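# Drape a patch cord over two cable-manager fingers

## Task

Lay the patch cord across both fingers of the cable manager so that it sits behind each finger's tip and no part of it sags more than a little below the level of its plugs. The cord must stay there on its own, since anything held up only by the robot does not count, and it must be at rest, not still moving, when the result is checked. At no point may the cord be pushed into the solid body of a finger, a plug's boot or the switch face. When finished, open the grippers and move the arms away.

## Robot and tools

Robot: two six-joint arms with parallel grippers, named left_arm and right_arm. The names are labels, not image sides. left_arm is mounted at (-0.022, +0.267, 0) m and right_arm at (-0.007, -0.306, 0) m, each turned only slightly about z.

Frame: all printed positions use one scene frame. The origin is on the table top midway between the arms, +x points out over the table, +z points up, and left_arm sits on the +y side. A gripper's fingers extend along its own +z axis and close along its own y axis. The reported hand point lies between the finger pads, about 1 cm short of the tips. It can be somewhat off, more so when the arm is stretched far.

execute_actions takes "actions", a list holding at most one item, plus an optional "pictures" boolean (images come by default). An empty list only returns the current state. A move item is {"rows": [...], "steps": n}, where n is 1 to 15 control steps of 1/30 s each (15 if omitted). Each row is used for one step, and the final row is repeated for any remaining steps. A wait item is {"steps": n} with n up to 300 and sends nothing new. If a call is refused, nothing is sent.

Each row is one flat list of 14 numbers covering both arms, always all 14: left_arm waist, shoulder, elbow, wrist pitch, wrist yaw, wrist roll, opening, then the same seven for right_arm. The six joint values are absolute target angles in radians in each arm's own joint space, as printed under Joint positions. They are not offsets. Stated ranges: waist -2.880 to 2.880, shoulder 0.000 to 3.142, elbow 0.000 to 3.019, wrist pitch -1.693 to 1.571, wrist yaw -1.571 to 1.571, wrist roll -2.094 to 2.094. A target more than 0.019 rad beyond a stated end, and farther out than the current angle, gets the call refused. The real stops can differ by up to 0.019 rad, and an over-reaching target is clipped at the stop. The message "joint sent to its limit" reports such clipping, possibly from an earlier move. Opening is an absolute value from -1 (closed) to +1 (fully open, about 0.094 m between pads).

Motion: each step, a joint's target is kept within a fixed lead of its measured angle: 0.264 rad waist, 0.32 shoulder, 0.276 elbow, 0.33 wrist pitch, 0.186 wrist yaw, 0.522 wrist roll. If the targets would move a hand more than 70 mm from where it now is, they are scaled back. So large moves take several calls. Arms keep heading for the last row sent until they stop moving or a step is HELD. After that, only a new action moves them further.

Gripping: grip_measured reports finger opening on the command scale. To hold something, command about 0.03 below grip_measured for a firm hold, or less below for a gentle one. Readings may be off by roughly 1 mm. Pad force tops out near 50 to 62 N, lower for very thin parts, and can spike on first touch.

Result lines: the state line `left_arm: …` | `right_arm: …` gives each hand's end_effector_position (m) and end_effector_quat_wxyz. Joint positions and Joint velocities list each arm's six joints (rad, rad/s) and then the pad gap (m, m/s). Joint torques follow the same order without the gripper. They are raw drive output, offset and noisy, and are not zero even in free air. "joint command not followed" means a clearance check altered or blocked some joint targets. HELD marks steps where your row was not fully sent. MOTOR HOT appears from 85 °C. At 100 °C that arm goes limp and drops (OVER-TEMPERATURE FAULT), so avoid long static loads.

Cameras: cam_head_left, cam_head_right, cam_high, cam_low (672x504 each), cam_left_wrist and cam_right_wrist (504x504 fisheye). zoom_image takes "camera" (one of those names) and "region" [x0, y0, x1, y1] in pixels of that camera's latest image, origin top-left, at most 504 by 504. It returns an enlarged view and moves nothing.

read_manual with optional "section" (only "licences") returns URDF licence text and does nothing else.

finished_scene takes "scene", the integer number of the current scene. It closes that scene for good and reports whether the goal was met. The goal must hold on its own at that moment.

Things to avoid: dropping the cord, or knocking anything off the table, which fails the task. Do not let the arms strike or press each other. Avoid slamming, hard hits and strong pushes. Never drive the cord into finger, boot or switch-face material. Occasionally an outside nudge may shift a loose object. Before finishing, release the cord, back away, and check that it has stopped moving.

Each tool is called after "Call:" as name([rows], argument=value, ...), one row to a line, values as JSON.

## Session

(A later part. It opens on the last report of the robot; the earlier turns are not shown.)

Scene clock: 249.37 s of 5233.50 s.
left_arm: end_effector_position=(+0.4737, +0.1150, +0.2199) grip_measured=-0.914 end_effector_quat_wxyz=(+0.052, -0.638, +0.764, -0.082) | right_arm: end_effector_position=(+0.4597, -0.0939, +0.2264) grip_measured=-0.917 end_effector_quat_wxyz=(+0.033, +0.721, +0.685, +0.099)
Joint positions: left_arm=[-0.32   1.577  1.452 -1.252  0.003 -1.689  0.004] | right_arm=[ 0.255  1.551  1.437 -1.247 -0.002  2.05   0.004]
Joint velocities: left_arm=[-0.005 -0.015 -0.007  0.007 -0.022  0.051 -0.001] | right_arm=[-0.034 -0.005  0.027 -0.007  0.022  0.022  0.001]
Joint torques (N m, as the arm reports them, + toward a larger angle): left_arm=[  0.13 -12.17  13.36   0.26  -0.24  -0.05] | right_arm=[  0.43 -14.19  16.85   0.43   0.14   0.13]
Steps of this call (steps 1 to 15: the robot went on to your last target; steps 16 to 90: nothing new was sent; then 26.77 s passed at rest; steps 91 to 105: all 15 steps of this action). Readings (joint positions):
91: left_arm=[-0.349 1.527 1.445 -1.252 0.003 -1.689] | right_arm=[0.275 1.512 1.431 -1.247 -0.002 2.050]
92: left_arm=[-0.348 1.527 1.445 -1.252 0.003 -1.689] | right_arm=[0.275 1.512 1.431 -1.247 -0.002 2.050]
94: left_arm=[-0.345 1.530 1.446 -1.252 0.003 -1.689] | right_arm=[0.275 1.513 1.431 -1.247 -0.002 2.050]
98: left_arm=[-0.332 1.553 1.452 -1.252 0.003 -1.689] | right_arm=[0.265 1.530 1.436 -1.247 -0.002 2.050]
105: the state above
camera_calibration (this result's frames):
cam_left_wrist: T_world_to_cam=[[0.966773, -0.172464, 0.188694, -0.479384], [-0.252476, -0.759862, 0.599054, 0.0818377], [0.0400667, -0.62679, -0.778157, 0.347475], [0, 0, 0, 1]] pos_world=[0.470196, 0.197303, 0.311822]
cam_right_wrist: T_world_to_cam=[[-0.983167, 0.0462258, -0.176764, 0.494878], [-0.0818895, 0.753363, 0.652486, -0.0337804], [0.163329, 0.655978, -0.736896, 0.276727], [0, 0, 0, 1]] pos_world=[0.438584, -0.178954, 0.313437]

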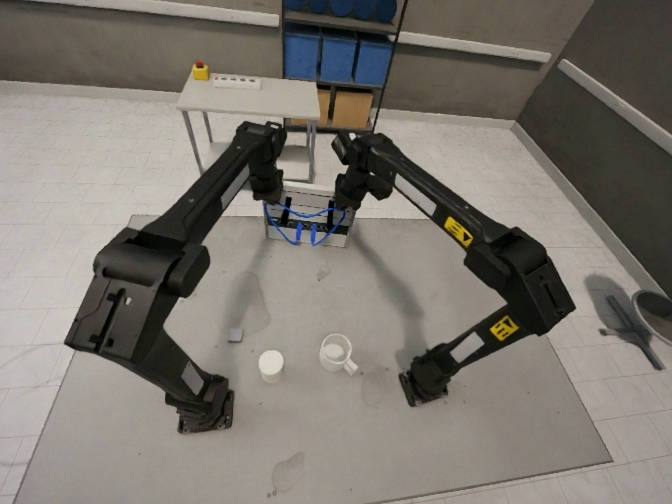

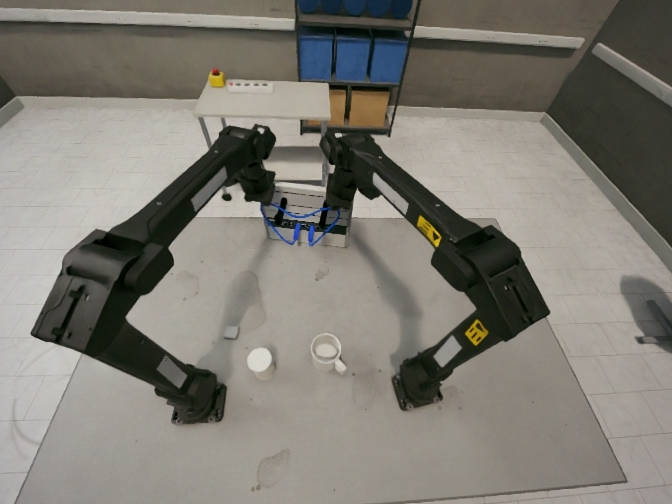

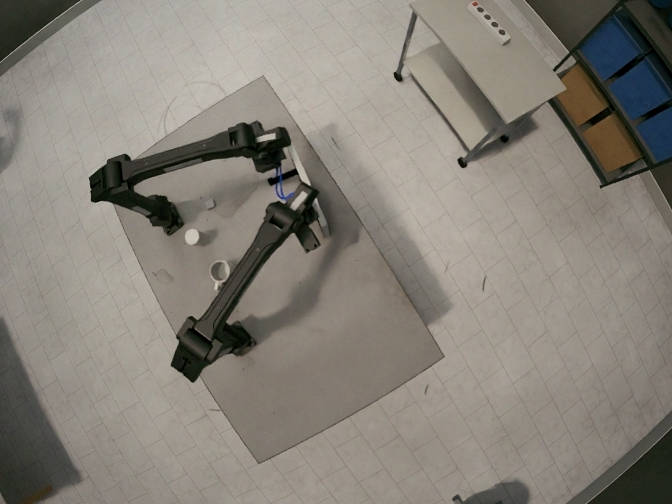

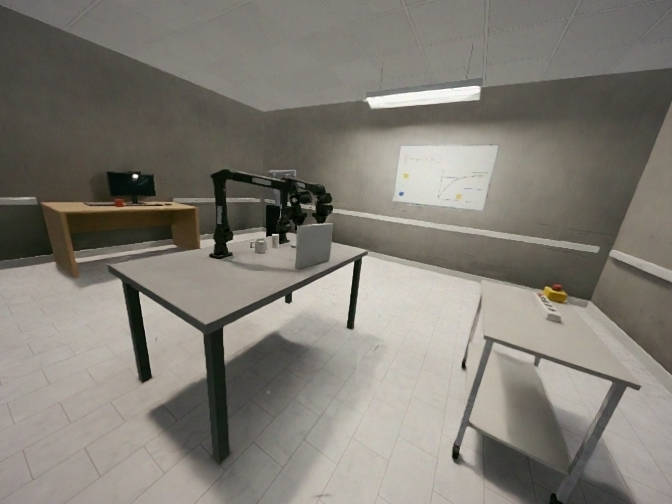

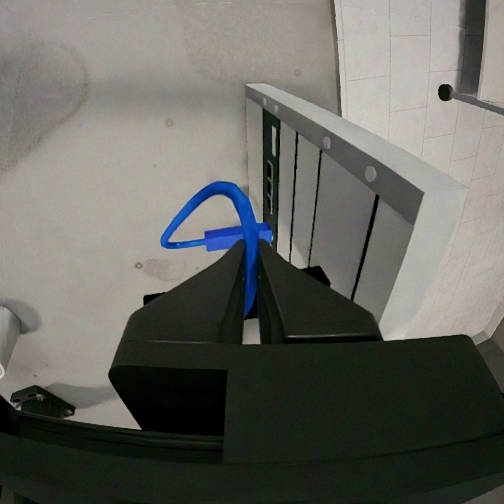

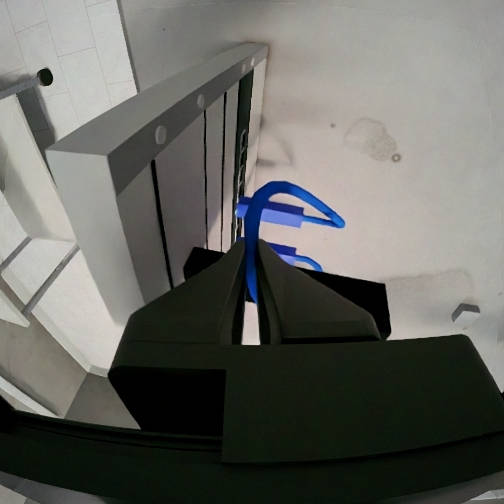

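Looks good. Release gradually.

Call:
execute_actions([
  {"rows":[[-0.31,1.578,1.503,-1.26,0,-1.70,-0.9,0.25,1.562,1.512,-1.26,0,2.06,-0.9],[-0.31,1.578,1.503,-1.26,0,-1.70,-0.88,0.25,1.562,1.512,-1.26,0,2.06,-0.88],[-0.31,1.578,1.503,-1.26,0,-1.70,-0.88,0.25,1.562,1.512,-1.26,0,2.06,-0.88],[-0.31,1.578,1.503,-1.26,0,-1.70,-0.86,0.25,1.562,1.512,-1.26,0,2.06,-0.86],[-0.31,1.578,1.503,-1.26,0,-1.70,-0.86,0.25,1.562,1.512,-1.26,0,2.06,-0.86],[-0.31,1.578,1.503,-1.26,0,-1.70,-0.84,0.25,1.562,1.512,-1.26,0,2.06,-0.84],[-0.31,1.578,1.503,-1.26,0,-1.70,-0.8,0.25,1.562,1.512,-1.26,0,2.06,-0.8],[-0.31,1.578,1.503,-1.26,0,-1.70,-0.7,0.25,1.562,1.512,-1.26,0,2.06,-0.7]],"steps":15},
], pictures=false)

Call:
execute_actions([
  {"rows":[[-0.305,1.55,1.53,-1.30,0,-1.70,-0.7,0.245,1.53,1.54,-1.30,0,2.06,-0.7],[-0.30,1.52,1.56,-1.35,0,-1.70,-0.7,0.24,1.50,1.57,-1.35,0,2.06,-0.7],[-0.295,1.49,1.60,-1.4,0,-1.70,-0.7,0.235,1.47,1.60,-1.4,0,2.06,-0.7]],"steps":15},
])

Call:
zoom_image(camera="cam_head_left", region=[240, 160, 380, 260])

Scene clock: 274.10 s of 5233.50 s.
left_arm: end_effector_position=(+0.4738, +0.1151, +0.2199) grip_measured=-0.702 end_effector_quat_wxyz=(+0.052, -0.638, +0.764, -0.082) | right_arm: end_effector_position=(+0.4600, -0.0937, +0.2269) grip_measured=-0.702 end_effector_quat_wxyz=(+0.034, +0.721, +0.685, +0.100)
Joint positions: left_arm=[-0.32   1.577  1.452 -1.252  0.003 -1.689  0.014] | right_arm=[ 0.255  1.551  1.438 -1.247 -0.002  2.05   0.014]
Joint velocities: left_arm=[-0.005  0.005 -0.002 -0.007 -0.022  0.051  0.001] | right_arm=[-0.005 -0.005  0.012 -0.007 -0.007 -0.022  0.   ]
Joint torques (N m, as the arm reports them, + toward a larger angle): left_arm=[  0.53 -12.76  13.28   0.35  -0.23  -0.05] | right_arm=[ -0.13 -12.94  16.66   0.49   0.1    0.11]
Steps of this call (steps 1 to 15: the robot went on to your last target; steps 16 to 90: nothing new was sent; then 21.23 s passed at rest; steps 91 to 105: all 15 steps of this action). Readings (joint positions):
91: left_arm=[-0.320 1.577 1.452 -1.252 0.003 -1.689] | right_arm=[0.255 1.551 1.438 -1.247 -0.002 2.050]
92: left_arm=[-0.320 1.577 1.452 -1.252 0.003 -1.689] | right_arm=[0.255 1.551 1.438 -1.247 -0.002 2.050]
94: left_arm=[-0.320 1.577 1.452 -1.252 0.003 -1.689] | right_arm=[0.255 1.551 1.438 -1.247 -0.002 2.050]
98: left_arm=[-0.320 1.577 1.452 -1.252 0.003 -1.689] | right_arm=[0.255 1.551 1.438 -1.247 -0.002 2.050]
105: the state above

Scene clock: 274.60 s of 5233.50 s.
left_arm: end_effector_position=(+0.4574, +0.1267, +0.3164) grip_measured=-0.702 end_effector_quat_wxyz=(+0.077, -0.640, +0.755, -0.119) | right_arm: end_effector_position=(+0.4469, -0.1078, +0.3035) grip_measured=-0.702 end_effector_quat_wxyz=(+0.042, +0.724, +0.677, +0.122)
Joint positions: left_arm=[-0.308  1.467  1.567 -1.386  0.003 -1.689  0.014] | right_arm=[ 0.24   1.47   1.541 -1.383 -0.002  2.05   0.014]
Joint velocities: left_arm=[-0.005 -0.005 -0.007 -0.027 -0.051  0.007 -0.002] | right_arm=[-0.015 -0.093  0.037 -0.017 -0.081  0.022 -0.001]
Joint torques (N m, as the arm reports them, + toward a larger angle): left_arm=[  0.61 -10.29  11.91   0.21  -0.22  -0.05] | right_arm=[ -0.73 -12.98  15.27   0.71   0.14   0.17]
Steps of this call (steps 1 to 15: all 15 steps of this action). Readings (joint positions):
1: left_arm=[-0.320 1.576 1.455 -1.260 0.003 -1.689] | right_arm=[0.255 1.551 1.441 -1.255 -0.002 2.050]
2: left_arm=[-0.320 1.576 1.463 -1.282 0.003 -1.689] | right_arm=[0.254 1.551 1.449 -1.276 -0.002 2.050]
4: left_arm=[-0.318 1.566 1.484 -1.331 0.003 -1.689] | right_arm=[0.252 1.546 1.465 -1.323 -0.002 2.050]
8: left_arm=[-0.313 1.520 1.532 -1.378 0.003 -1.689] | right_arm=[0.244 1.517 1.499 -1.372 -0.002 2.050]
15: the state above
camera_calibration (this result's frames):
cam_left_wrist: T_world_to_cam=[[0.948462, -0.154334, 0.27677, -0.501532], [-0.295138, -0.748232, 0.594174, 0.0483622], [0.115387, -0.645236, -0.755219, 0.391201], [0, 0, 0, 1]] pos_world=[0.444818, 0.2112, 0.405516]
cam_right_wrist: T_world_to_cam=[[-0.973356, 0.0647885, -0.219958, 0.507308], [-0.100577, 0.741424, 0.663456, -0.0709482], [0.206067, 0.667901, -0.715153, 0.320386], [0, 0, 0, 1]] pos_world=[0.420635, -0.194252, 0.387783]

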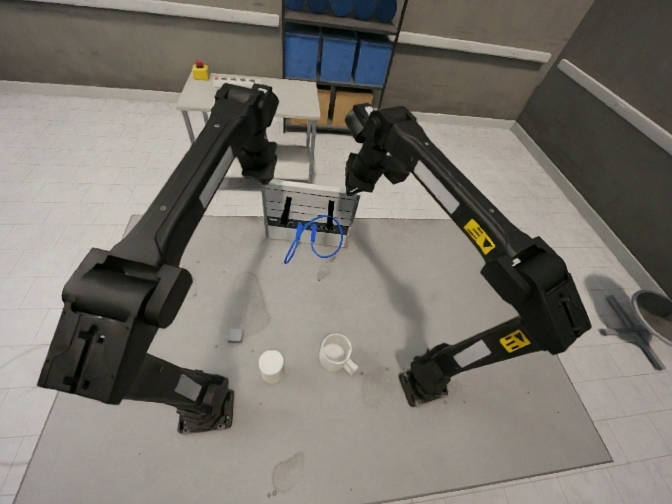

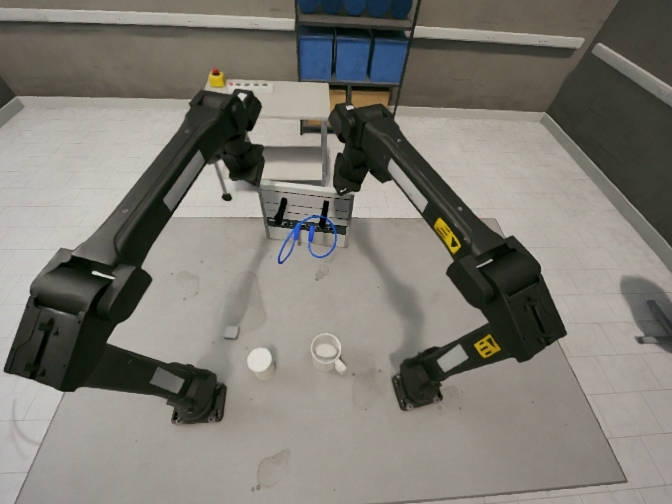

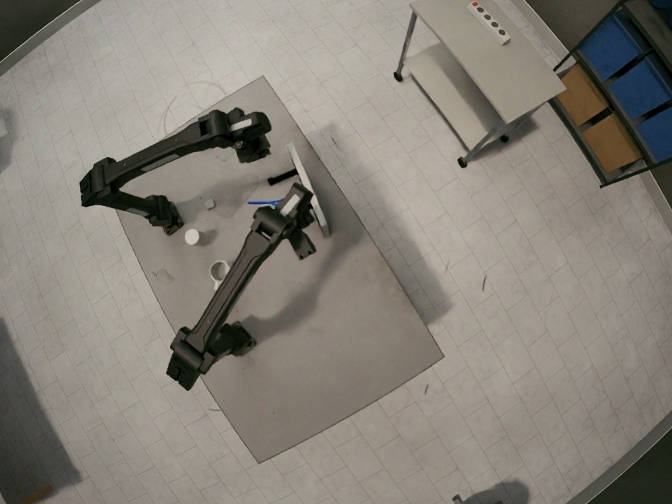

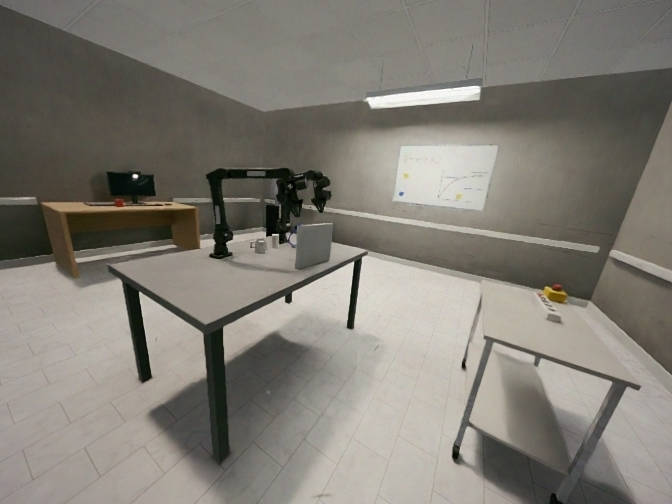

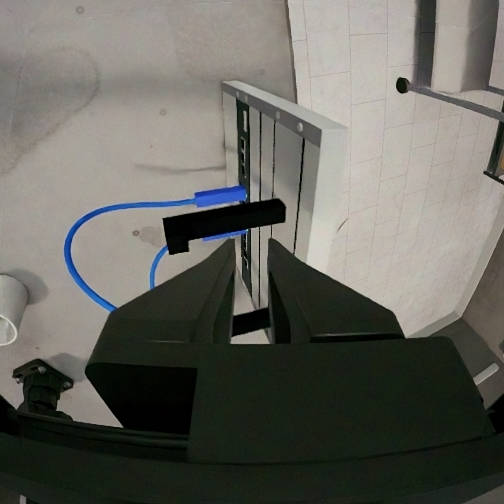

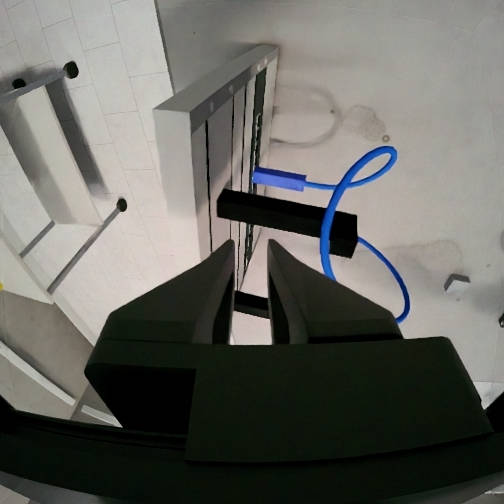

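Region (240, 160, 380, 260) of cam_head_left's 672x504 image, scaled by 3.600, with more detail than that image has; it fills the top 360 rows of this view, and the rest is white.

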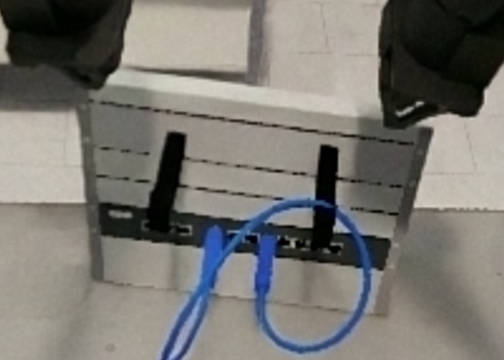

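Call:
execute_actions([
  {"steps":30},
])

Call:
zoom_image(camera="cam_head_left", region=[220, 160, 400, 295])

Call:
zoom_image(camera="cam_head_right", region=[220, 160, 400, 295])

Scene clock: 280.27 s of 5233.50 s.
left_arm: end_effector_position=(+0.4593, +0.1262, +0.3103) grip_measured=-0.702 end_effector_quat_wxyz=(+0.074, -0.640, +0.756, -0.114) | right_arm: end_effector_position=(+0.4463, -0.1080, +0.3043) grip_measured=-0.702 end_effector_quat_wxyz=(+0.042, +0.724, +0.677, +0.122)
Joint positions: left_arm=[-0.308  1.48   1.567 -1.387  0.003 -1.689  0.014] | right_arm=[ 0.24   1.469  1.541 -1.384 -0.002  2.05   0.014]
Joint velocities: left_arm=[ 0.005 -0.005 -0.012 -0.002  0.037 -0.066  0.   ] | right_arm=[-0.015 -0.015 -0.012 -0.002  0.051 -0.051 -0.001]
Joint torques (N m, as the arm reports them, + toward a larger angle): left_arm=[  0.6  -11.04  11.92   0.31  -0.25  -0.06] | right_arm=[ -0.41 -12.65  15.59   0.44   0.12   0.1 ]
Steps of this call (steps 1 to 30: the robot went on to your last target; steps 31 to 170: nothing new was sent). Readings (joint positions):
1: left_arm=[-0.308 1.468 1.567 -1.386 0.003 -1.689] | right_arm=[0.240 1.469 1.541 -1.383 -0.002 2.050]
2: left_arm=[-0.308 1.470 1.567 -1.387 0.003 -1.689] | right_arm=[0.240 1.469 1.541 -1.384 -0.002 2.050]
4: left_arm=[-0.308 1.474 1.567 -1.387 0.003 -1.689] | right_arm=[0.240 1.469 1.541 -1.384 -0.002 2.050]
8: left_arm=[-0.308 1.480 1.567 -1.387 0.003 -1.689] | right_arm=[0.240 1.469 1.541 -1.384 -0.002 2.050]
170: the state above
All arms were judged still, so your last target was given up. Only a new action makes them travel on or press farther. Fingers that are still opening or closing keep moving.
camera_calibration (this result's frames):
cam_left_wrist: T_world_to_cam=[[0.952024, -0.155372, 0.263646, -0.499213], [-0.287297, -0.750516, 0.595136, 0.0485259], [0.105403, -0.642328, -0.759147, 0.39144], [0, 0, 0, 1]] pos_world=[0.447945, 0.210289, 0.399896]
cam_right_wrist: T_world_to_cam=[[-0.973202, 0.0648558, -0.220619, 0.507109], [-0.10104, 0.741222, 0.663612, -0.0712382], [0.206566, 0.66812, -0.714805, 0.32095], [0, 0, 0, 1]] pos_world=[0.420024, -0.194519, 0.388569]

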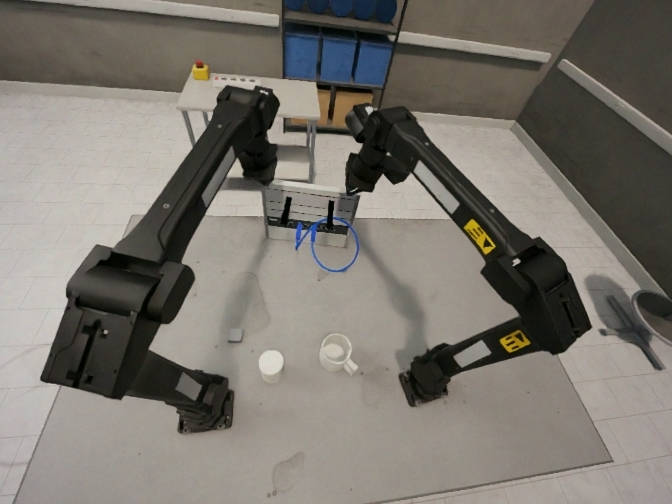

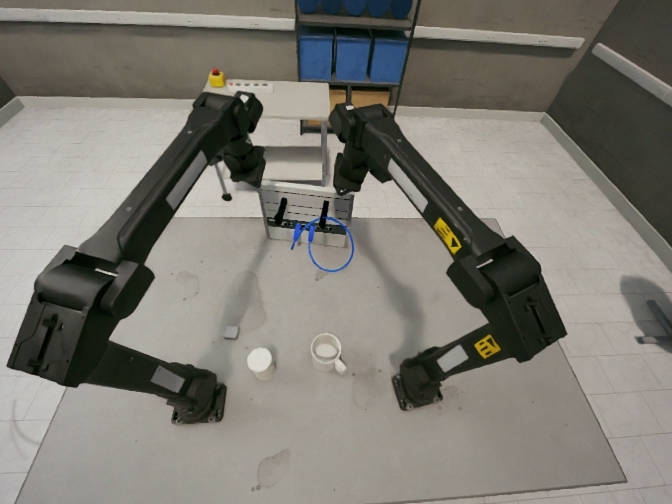

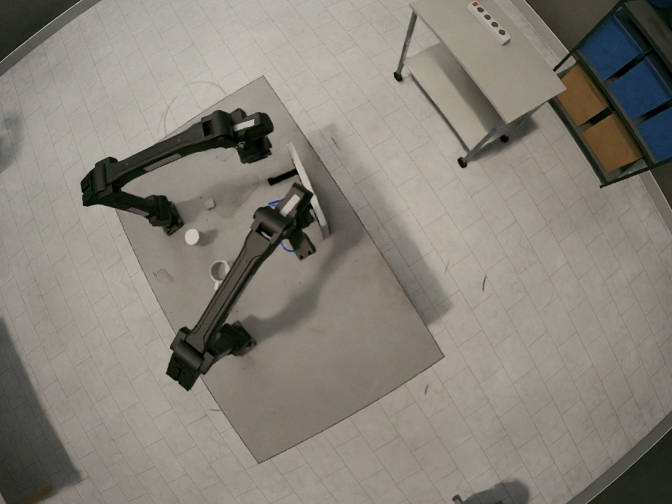

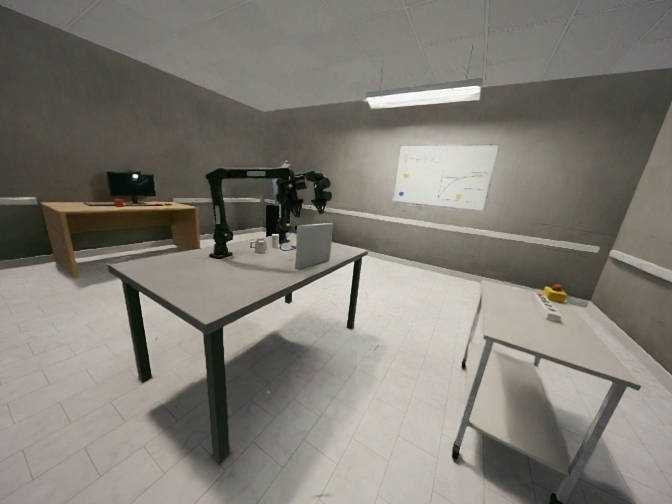

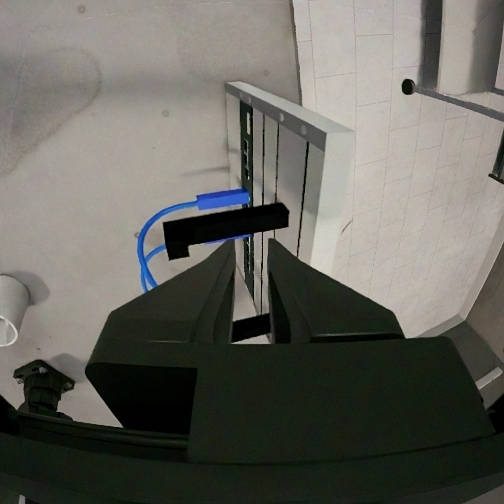

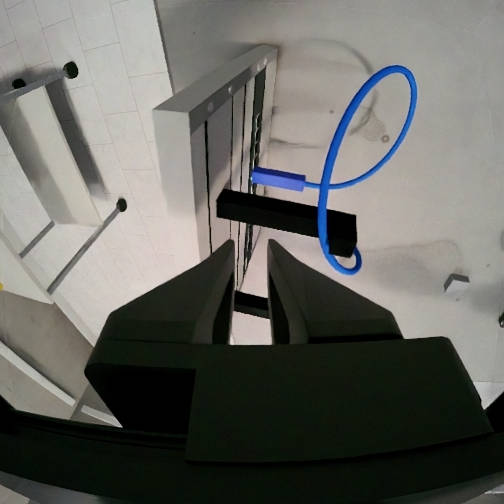

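Region (220, 160, 400, 295) of cam_head_left's 672x504 image, scaled by 2.800, with more detail than that image has; it fills the top 378 rows of this view, and the rest is white.

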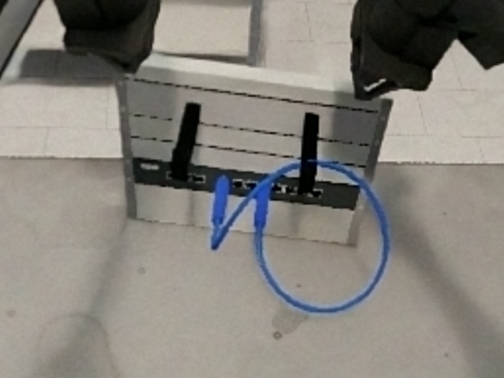

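Region (220, 160, 400, 295) of cam_head_right's 672x504 image, scaled by 2.800, with more detail than that image has; it fills the top 378 rows of this view, and the rest is white.

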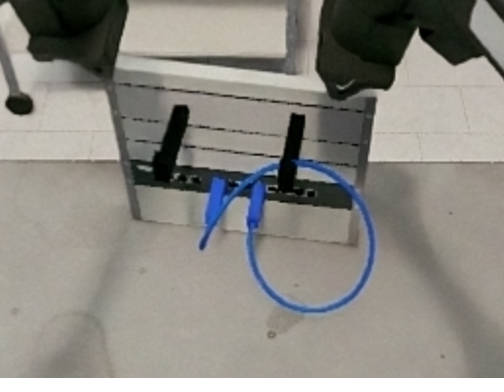

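Call:
execute_actions([
  {"rows":[[-0.40,1.55,1.66,-1.40,0,-1.8,-0.4,0.12,1.42,1.60,-1.4,0,2.06,-0.4],[-0.40,1.55,1.66,-1.40,0,-1.8,-0.4,0.12,1.42,1.60,-1.4,0,2.06,-0.4],[-0.40,1.55,1.66,-1.40,0,-1.8,-0.4,0.12,1.42,1.60,-1.4,0,2.06,-0.4],[-0.40,1.55,1.66,-1.40,0,-1.8,-0.4,0.12,1.42,1.60,-1.4,0,2.06,-0.4],[-0.60,1.63,1.68,-1.37,0,-1.97,-0.4,0.0,1.40,1.60,-1.4,0,2.06,-0.4]],"steps":15},
], pictures=false)

Call:
execute_actions([
  {"steps":20},
])

Scene clock: 318.33 s of 5233.50 s.
left_arm: end_effector_position=(+0.4201, -0.0438, +0.2528) grip_measured=-0.402 end_effector_quat_wxyz=(+0.024, -0.610, +0.788, -0.080) | right_arm: end_effector_position=(+0.4720, -0.2346, +0.3302) grip_measured=-0.402 end_effector_quat_wxyz=(+0.072, +0.803, +0.574, +0.139)
Joint positions: left_arm=[-0.636  1.645  1.625 -1.383  0.002 -1.93   0.028] | right_arm=[-0.022  1.413  1.541 -1.384  0.003  2.05   0.028]
Joint velocities: left_arm=[-0.054  0.044 -0.007  0.012  0.066 -0.198  0.   ] | right_arm=[ 0.2   -0.063  0.007 -0.022  0.007 -0.037  0.   ]
Joint torques (N m, as the arm reports them, + toward a larger angle): left_arm=[  2.86 -15.99  13.55   1.06  -0.21  -0.01] | right_arm=[  0.57 -11.75  15.6    0.4   -0.05   0.14]
Steps of this call (steps 1 to 90: nothing new was sent; then 34.57 s passed at rest; steps 91 to 105: all 15 steps of this action). Readings (joint positions):
91: left_arm=[-0.313 1.485 1.573 -1.390 -0.000 -1.706] | right_arm=[0.232 1.467 1.541 -1.384 -0.004 2.050]
92: left_arm=[-0.322 1.494 1.587 -1.392 -0.001 -1.723] | right_arm=[0.217 1.465 1.541 -1.384 -0.005 2.050]
94: left_arm=[-0.353 1.518 1.612 -1.392 -0.001 -1.746] | right_arm=[0.168 1.459 1.541 -1.384 -0.004 2.050]
98: left_arm=[-0.466 1.564 1.617 -1.391 -0.002 -1.828] | right_arm=[0.031 1.441 1.541 -1.384 -0.001 2.050]
105: the state above

Scene clock: 319.00 s of 5233.50 s.
left_arm: end_effector_position=(+0.4290, -0.0312, +0.2578) grip_measured=-0.402 end_effector_quat_wxyz=(+0.025, -0.632, +0.770, -0.085) | right_arm: end_effector_position=(+0.4701, -0.2238, +0.3308) grip_measured=-0.402 end_effector_quat_wxyz=(+0.071, +0.797, +0.583, +0.141)
Joint positions: left_arm=[-0.608  1.639  1.629 -1.383  0.002 -1.958  0.028] | right_arm=[ 0.     1.412  1.541 -1.384  0.001  2.05   0.028]
Joint velocities: left_arm=[-0.015 -0.005  0.002  0.002  0.066 -0.037  0.001] | right_arm=[-0.005 -0.015  0.012 -0.022 -0.037  0.037 -0.   ]
Joint torques (N m, as the arm reports them, + toward a larger angle): left_arm=[  0.3  -14.1   13.07   1.04  -0.2   -0.05] | right_arm=[  0.54 -12.95  15.61   0.39  -0.03   0.08]
Steps of this call (steps 1 to 20: the robot went on to your last target). Readings (joint positions):
1: left_arm=[-0.636 1.646 1.625 -1.383 0.002 -1.935] | right_arm=[-0.015 1.412 1.541 -1.384 0.003 2.050]
2: left_arm=[-0.633 1.646 1.625 -1.383 0.002 -1.940] | right_arm=[-0.008 1.412 1.541 -1.384 0.002 2.050]
4: left_arm=[-0.624 1.643 1.627 -1.383 0.002 -1.947] | right_arm=[-0.001 1.412 1.541 -1.384 0.001 2.050]
8: left_arm=[-0.609 1.639 1.629 -1.383 0.002 -1.953] | right_arm=[0.000 1.412 1.541 -1.384 0.001 2.050]
20: the state above
camera_calibration (this result's frames):
cam_left_wrist: T_world_to_cam=[[0.968929, -0.18841, 0.160247, -0.462629], [-0.24733, -0.731883, 0.634961, -0.0738346], [-0.00235127, -0.654865, -0.755742, 0.298639], [0, 0, 0, 1]] pos_world=[0.430695, 0.0543661, 0.346711]
cam_right_wrist: T_world_to_cam=[[-0.915867, 0.296749, -0.270422, 0.584988], [0.0411602, 0.739411, 0.671995, -0.0705774], [0.399367, 0.604327, -0.689416, 0.298959], [0, 0, 0, 1]] pos_world=[0.419281, -0.302078, 0.411728]

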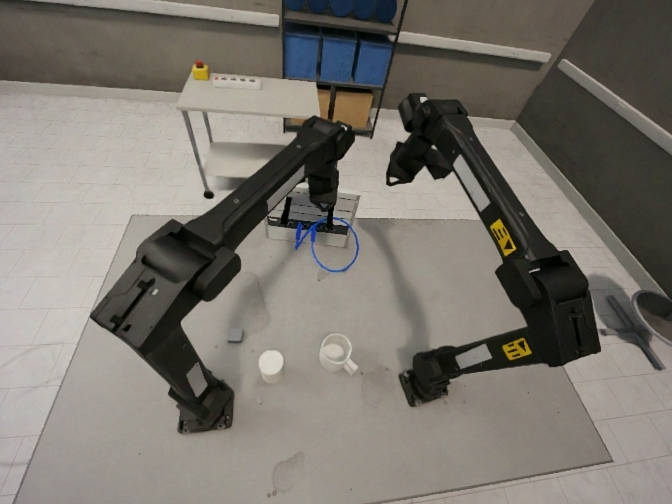

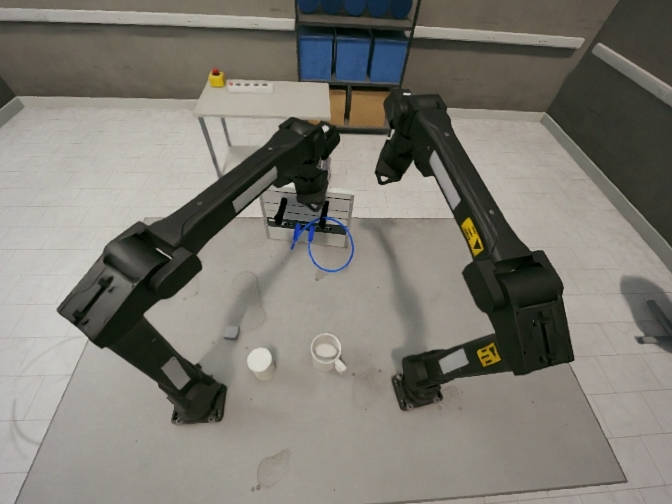

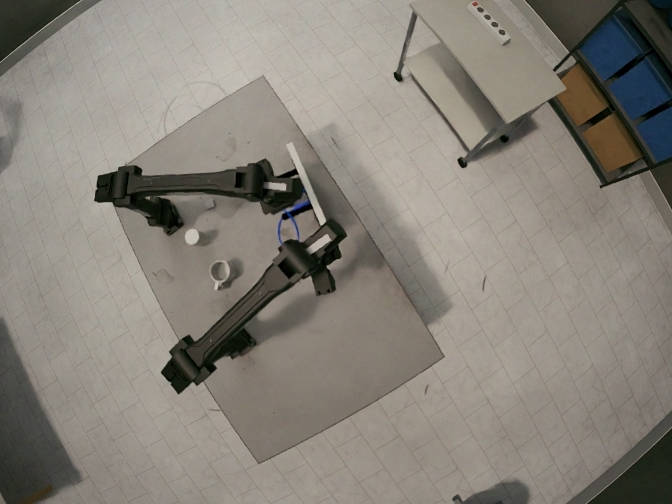

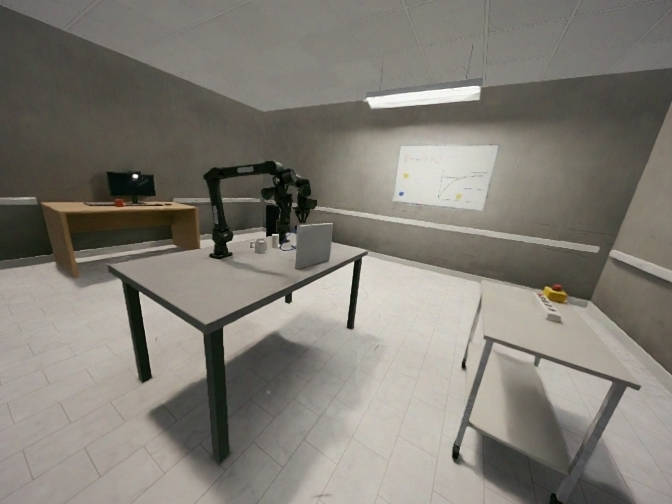

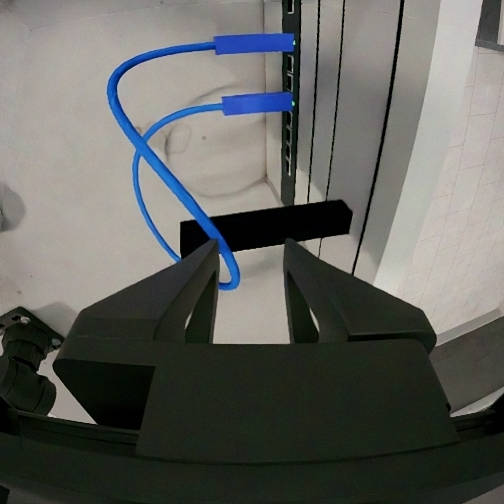

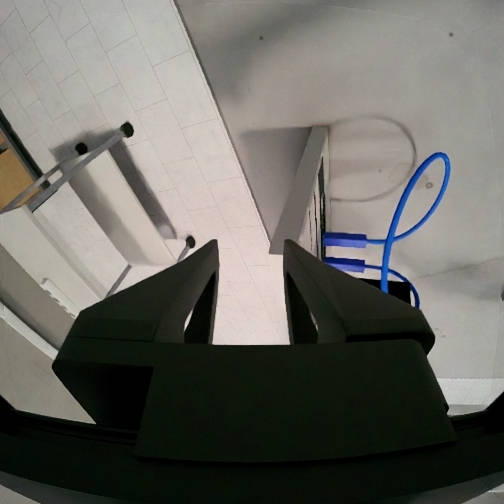

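Call:
execute_actions([
  {"rows":[[-0.59,1.59,1.63,-1.37,0,-2.02,-0.3,0.0,1.40,1.60,-1.4,0,2.06,-0.4],[-0.59,1.59,1.63,-1.37,0,-2.02,-0.3,0.0,1.40,1.60,-1.4,0,2.06,-0.4],[-0.585,1.55,1.58,-1.36,0,-2.08,-0.3,0.0,1.40,1.60,-1.4,0,2.06,-0.4],[-0.585,1.55,1.58,-1.36,0,-2.08,-0.3,0.0,1.40,1.60,-1.4,0,2.06,-0.4],[-0.58,1.515,1.53,-1.35,0,-2.08,-0.3,0.0,1.40,1.60,-1.4,0,2.06,-0.4]],"steps":15},
], pictures=false)

Call:
execute_actions([
  {"steps":15},
])

Scene clock: 356.77 s of 5233.50 s.
left_arm: end_effector_position=(+0.4020, -0.0037, +0.2866) grip_measured=-0.302 end_effector_quat_wxyz=(+0.029, -0.675, +0.728, -0.115) | right_arm: end_effector_position=(+0.4701, -0.2238, +0.3308) grip_measured=-0.402 end_effector_quat_wxyz=(+0.071, +0.797, +0.583, +0.141)
Joint positions: left_arm=[-0.592  1.501  1.534 -1.365  0.002 -2.063  0.033] | right_arm=[ 0.     1.412  1.541 -1.384  0.001  2.05   0.028]
Joint velocities: left_arm=[-0.015  0.044 -0.022 -0.007 -0.037 -0.007  0.001] | right_arm=[ 0.005 -0.015 -0.017  0.012 -0.007 -0.037 -0.   ]
Joint torques (N m, as the arm reports them, + toward a larger angle): left_arm=[  1.16 -11.89   8.94   1.37  -0.19  -0.04] | right_arm=[  0.18 -13.03  15.67   0.46   0.     0.12]
Steps of this call (steps 1 to 15: the robot went on to your last target; steps 16 to 90: nothing new was sent; then 34.27 s passed at rest; steps 91 to 105: all 15 steps of this action). Readings (joint positions):
91: left_arm=[-0.607 1.636 1.629 -1.383 0.002 -1.966] | right_arm=[0.000 1.412 1.541 -1.384 0.001 2.050]
92: left_arm=[-0.607 1.633 1.628 -1.383 0.002 -1.975] | right_arm=[0.000 1.412 1.541 -1.384 0.001 2.050]
94: left_arm=[-0.605 1.609 1.605 -1.373 0.002 -2.006] | right_arm=[0.000 1.412 1.541 -1.384 0.001 2.050]
98: left_arm=[-0.596 1.531 1.536 -1.366 0.002 -2.044] | right_arm=[0.000 1.412 1.541 -1.384 0.001 2.050]
105: the state above

Scene clock: 357.27 s of 5233.50 s.
left_arm: end_effector_position=(+0.4023, -0.0039, +0.2857) grip_measured=-0.302 end_effector_quat_wxyz=(+0.029, -0.677, +0.726, -0.114) | right_arm: end_effector_position=(+0.4701, -0.2238, +0.3308) grip_measured=-0.402 end_effector_quat_wxyz=(+0.071, +0.797, +0.583, +0.141)
Joint positions: left_arm=[-0.592  1.503  1.534 -1.365  0.002 -2.068  0.033] | right_arm=[ 0.     1.412  1.541 -1.384  0.001  2.05   0.028]
Joint velocities: left_arm=[-0.005 -0.005 -0.032 -0.002 -0.007  0.007  0.   ] | right_arm=[-0.005 -0.005 -0.012  0.012  0.007  0.007  0.   ]
Joint torques (N m, as the arm reports them, + toward a larger angle): left_arm=[  0.82 -11.29   8.85   1.21  -0.18  -0.03] | right_arm=[  0.55 -12.78  15.77   0.48  -0.07   0.13]
Steps of this call (steps 1 to 15: the robot went on to your last target). Readings (joint positions):
1: left_arm=[-0.592 1.502 1.534 -1.365 0.002 -2.064] | right_arm=[0.000 1.412 1.541 -1.384 0.001 2.050]
2: left_arm=[-0.592 1.503 1.534 -1.365 0.002 -2.065] | right_arm=[0.000 1.412 1.541 -1.384 0.001 2.050]
4: left_arm=[-0.592 1.503 1.534 -1.365 0.002 -2.066] | right_arm=[0.000 1.412 1.541 -1.384 0.001 2.050]
8: left_arm=[-0.592 1.503 1.534 -1.365 0.002 -2.067] | right_arm=[0.000 1.412 1.541 -1.384 0.001 2.050]
15: the state above
All arms were judged still, so your last target was given up. Only a new action makes them travel on or press farther. Fingers that are still opening or closing keep moving.
camera_calibration (this result's frames):
cam_left_wrist: T_world_to_cam=[[0.977535, -0.0579531, 0.202649, -0.451115], [-0.180715, -0.725274, 0.664319, -0.11337], [0.108476, -0.686016, -0.719454, 0.282516], [0, 0, 0, 1]] pos_world=[0.389847, 0.0854427, 0.369988]
cam_right_wrist: T_world_to_cam=[[-0.915867, 0.296749, -0.270422, 0.584988], [0.0411602, 0.739411, 0.671995, -0.0705774], [0.399367, 0.604327, -0.689416, 0.298959], [0, 0, 0, 1]] pos_world=[0.419281, -0.302078, 0.411728]

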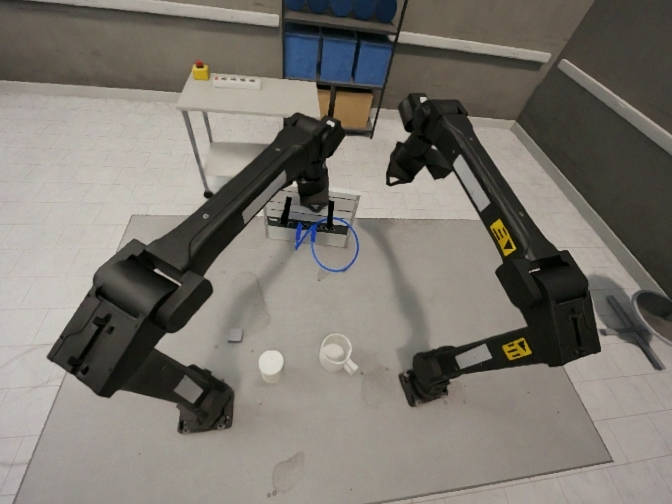

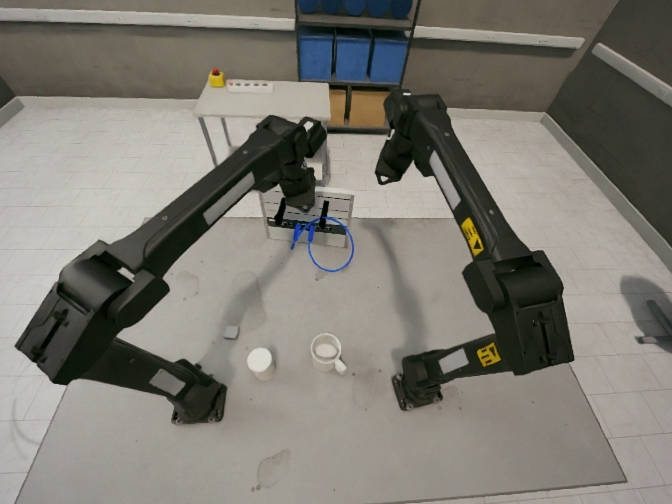

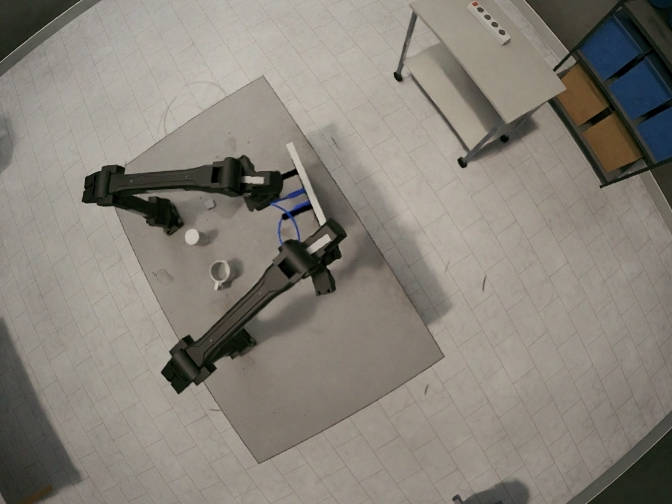

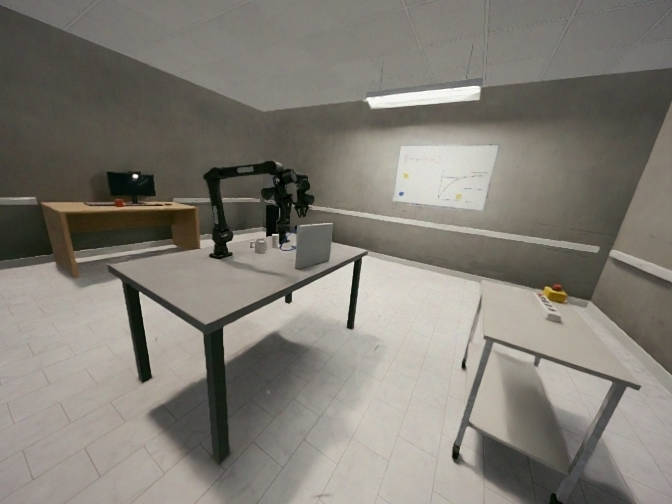

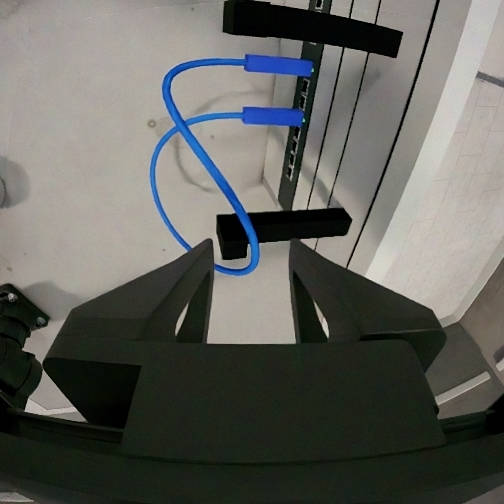

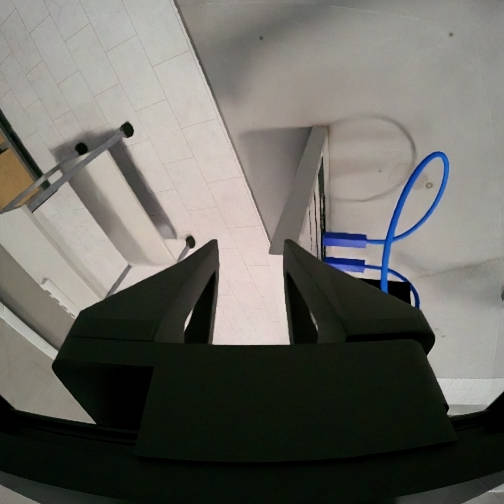

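Call:
execute_actions([
  {"rows":[[-0.58,1.518,1.49,-1.31,0,-2.08,-0.3,0.0,1.40,1.60,-1.4,0,2.06,-0.4],[-0.58,1.518,1.49,-1.31,0,-2.08,-0.3,0.0,1.40,1.60,-1.4,0,2.06,-0.4],[-0.58,1.521,1.45,-1.27,0,-2.08,-0.3,0.0,1.40,1.60,-1.4,0,2.06,-0.4],[-0.58,1.521,1.45,-1.27,0,-2.08,-0.3,0.0,1.40,1.60,-1.4,0,2.06,-0.4],[-0.58,1.524,1.41,-1.23,0,-2.08,-0.3,0.0,1.40,1.60,-1.4,0,2.06,-0.4],[-0.58,1.524,1.41,-1.23,0,-2.08,-0.3,0.0,1.40,1.60,-1.4,0,2.06,-0.4],[-0.58,1.527,1.37,-1.19,0,-2.08,-0.3,0.0,1.40,1.60,-1.4,0,2.06,-0.4],[-0.58,1.527,1.37,-1.19,0,-2.08,-0.3,0.0,1.40,1.60,-1.4,0,2.06,-0.4],[-0.58,1.53,1.33,-1.14,0,-2.08,-0.3,0.0,1.40,1.60,-1.4,0,2.06,-0.4]],"steps":15},
], pictures=false)

Call:
execute_actions([
  {"steps":15},
])

Scene clock: 373.43 s of 5233.50 s.
left_arm: end_effector_position=(+0.3985, -0.0014, +0.1915) grip_measured=-0.302 end_effector_quat_wxyz=(+0.024, -0.679, +0.728, -0.097) | right_arm: end_effector_position=(+0.4701, -0.2238, +0.3308) grip_measured=-0.402 end_effector_quat_wxyz=(+0.071, +0.797, +0.583, +0.141)
Joint positions: left_arm=[-0.592  1.535  1.327 -1.162  0.002 -2.069  0.033] | right_arm=[ 0.     1.412  1.541 -1.384  0.001  2.05   0.028]
Joint velocities: left_arm=[-0.005  0.024 -0.002  0.076 -0.022  0.022 -0.001] | right_arm=[-0.005 -0.015 -0.017  0.012 -0.007 -0.007  0.   ]
Joint torques (N m, as the arm reports them, + toward a larger angle): left_arm=[  0.56 -13.05   9.44   1.17  -0.2   -0.05] | right_arm=[  0.69 -13.01  15.57   0.58  -0.06   0.14]
Steps of this call (steps 1 to 90: nothing new was sent; then 12.67 s passed at rest; steps 91 to 105: all 15 steps of this action). Readings (joint positions):
91: left_arm=[-0.592 1.503 1.528 -1.355 0.002 -2.068] | right_arm=[0.000 1.412 1.541 -1.384 0.001 2.050]
92: left_arm=[-0.592 1.501 1.520 -1.343 0.002 -2.068] | right_arm=[0.000 1.412 1.541 -1.384 0.001 2.050]
94: left_arm=[-0.592 1.501 1.488 -1.308 0.002 -2.068] | right_arm=[0.000 1.412 1.541 -1.384 0.001 2.050]
98: left_arm=[-0.592 1.507 1.401 -1.233 0.002 -2.069] | right_arm=[0.000 1.412 1.541 -1.384 0.001 2.050]
105: the state above

Scene clock: 373.93 s of 5233.50 s.
left_arm: end_effector_position=(+0.3995, -0.0021, +0.1919) grip_measured=-0.302 end_effector_quat_wxyz=(+0.025, -0.678, +0.727, -0.100) | right_arm: end_effector_position=(+0.4701, -0.2238, +0.3308) grip_measured=-0.402 end_effector_quat_wxyz=(+0.071, +0.797, +0.583, +0.141)
Joint positions: left_arm=[-0.592  1.534  1.327 -1.157  0.002 -2.069  0.033] | right_arm=[ 0.     1.412  1.541 -1.384  0.001  2.05   0.028]
Joint velocities: left_arm=[-0.015 -0.015  0.007 -0.002  0.007 -0.051 -0.001] | right_arm=[-0.005 -0.005 -0.002 -0.032  0.095  0.081  0.001]
Joint torques (N m, as the arm reports them, + toward a larger angle): left_arm=[  0.58 -12.43   9.39   1.28  -0.2   -0.05] | right_arm=[  0.89 -13.17  15.45   0.54  -0.02   0.14]
Steps of this call (steps 1 to 15: the robot went on to your last target). Readings (joint positions):
1: left_arm=[-0.592 1.535 1.327 -1.159 0.002 -2.069] | right_arm=[0.000 1.412 1.541 -1.384 0.001 2.050]
2: left_arm=[-0.592 1.535 1.327 -1.158 0.002 -2.069] | right_arm=[0.000 1.412 1.541 -1.384 0.001 2.050]
4: left_arm=[-0.592 1.534 1.327 -1.157 0.002 -2.069] | right_arm=[0.000 1.412 1.541 -1.384 0.001 2.050]
8: left_arm=[-0.592 1.534 1.327 -1.157 0.002 -2.069] | right_arm=[0.000 1.412 1.541 -1.384 0.001 2.050]
15: the state above
All arms were judged still, so your last target was given up. Only a new action makes them travel on or press farther. Fingers that are still opening or closing keep moving.
camera_calibration (this result's frames):
cam_left_wrist: T_world_to_cam=[[0.982388, -0.0606469, 0.176738, -0.426236], [-0.163621, -0.73599, 0.656922, -0.0557144], [0.0902374, -0.67427, -0.732951, 0.226479], [0, 0, 0, 1]] pos_world=[0.389176, 0.0858531, 0.27793]
cam_right_wrist: T_world_to_cam=[[-0.915867, 0.296749, -0.270422, 0.584988], [0.0411602, 0.739411, 0.671995, -0.0705774], [0.399367, 0.604327, -0.689416, 0.298959], [0, 0, 0, 1]] pos_world=[0.419281, -0.302078, 0.411728]

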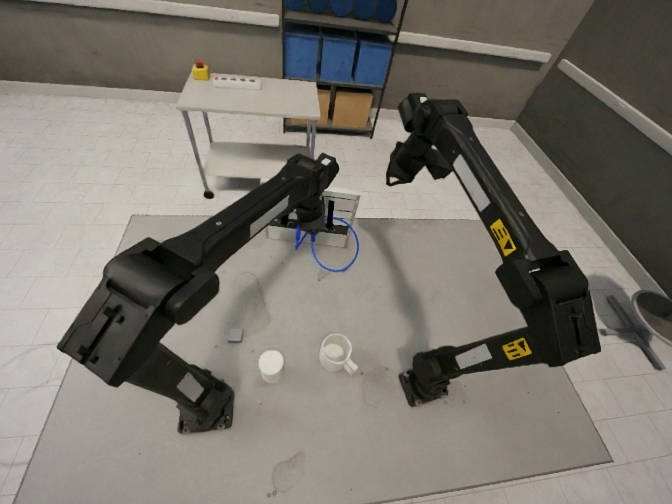

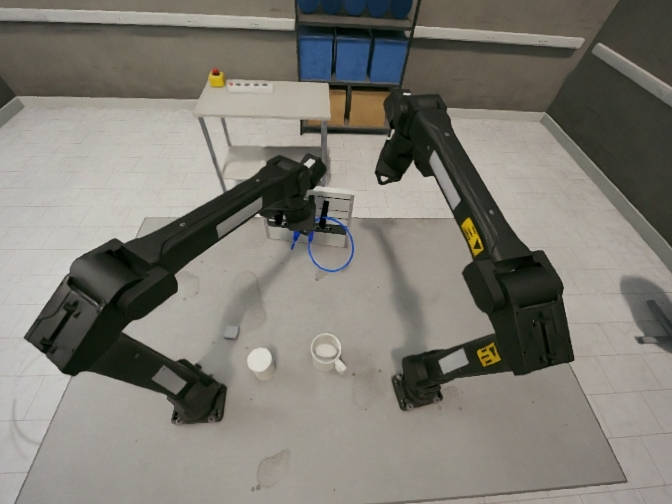

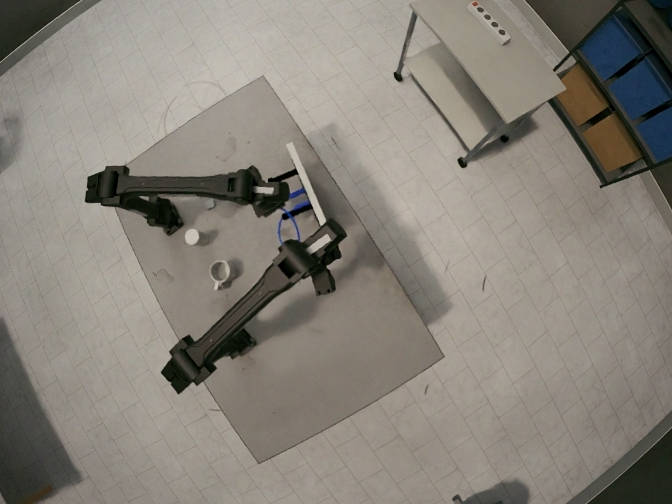

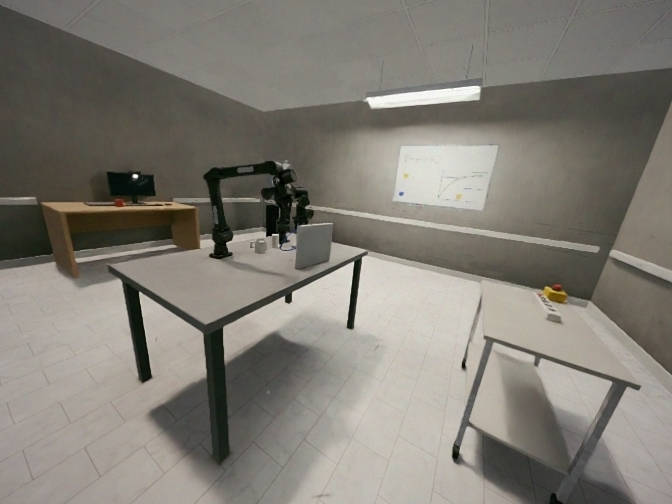

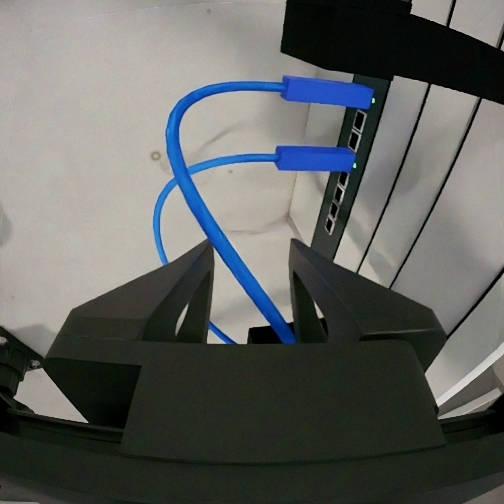

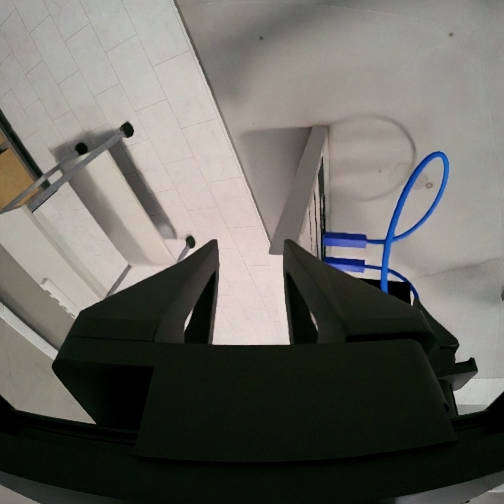

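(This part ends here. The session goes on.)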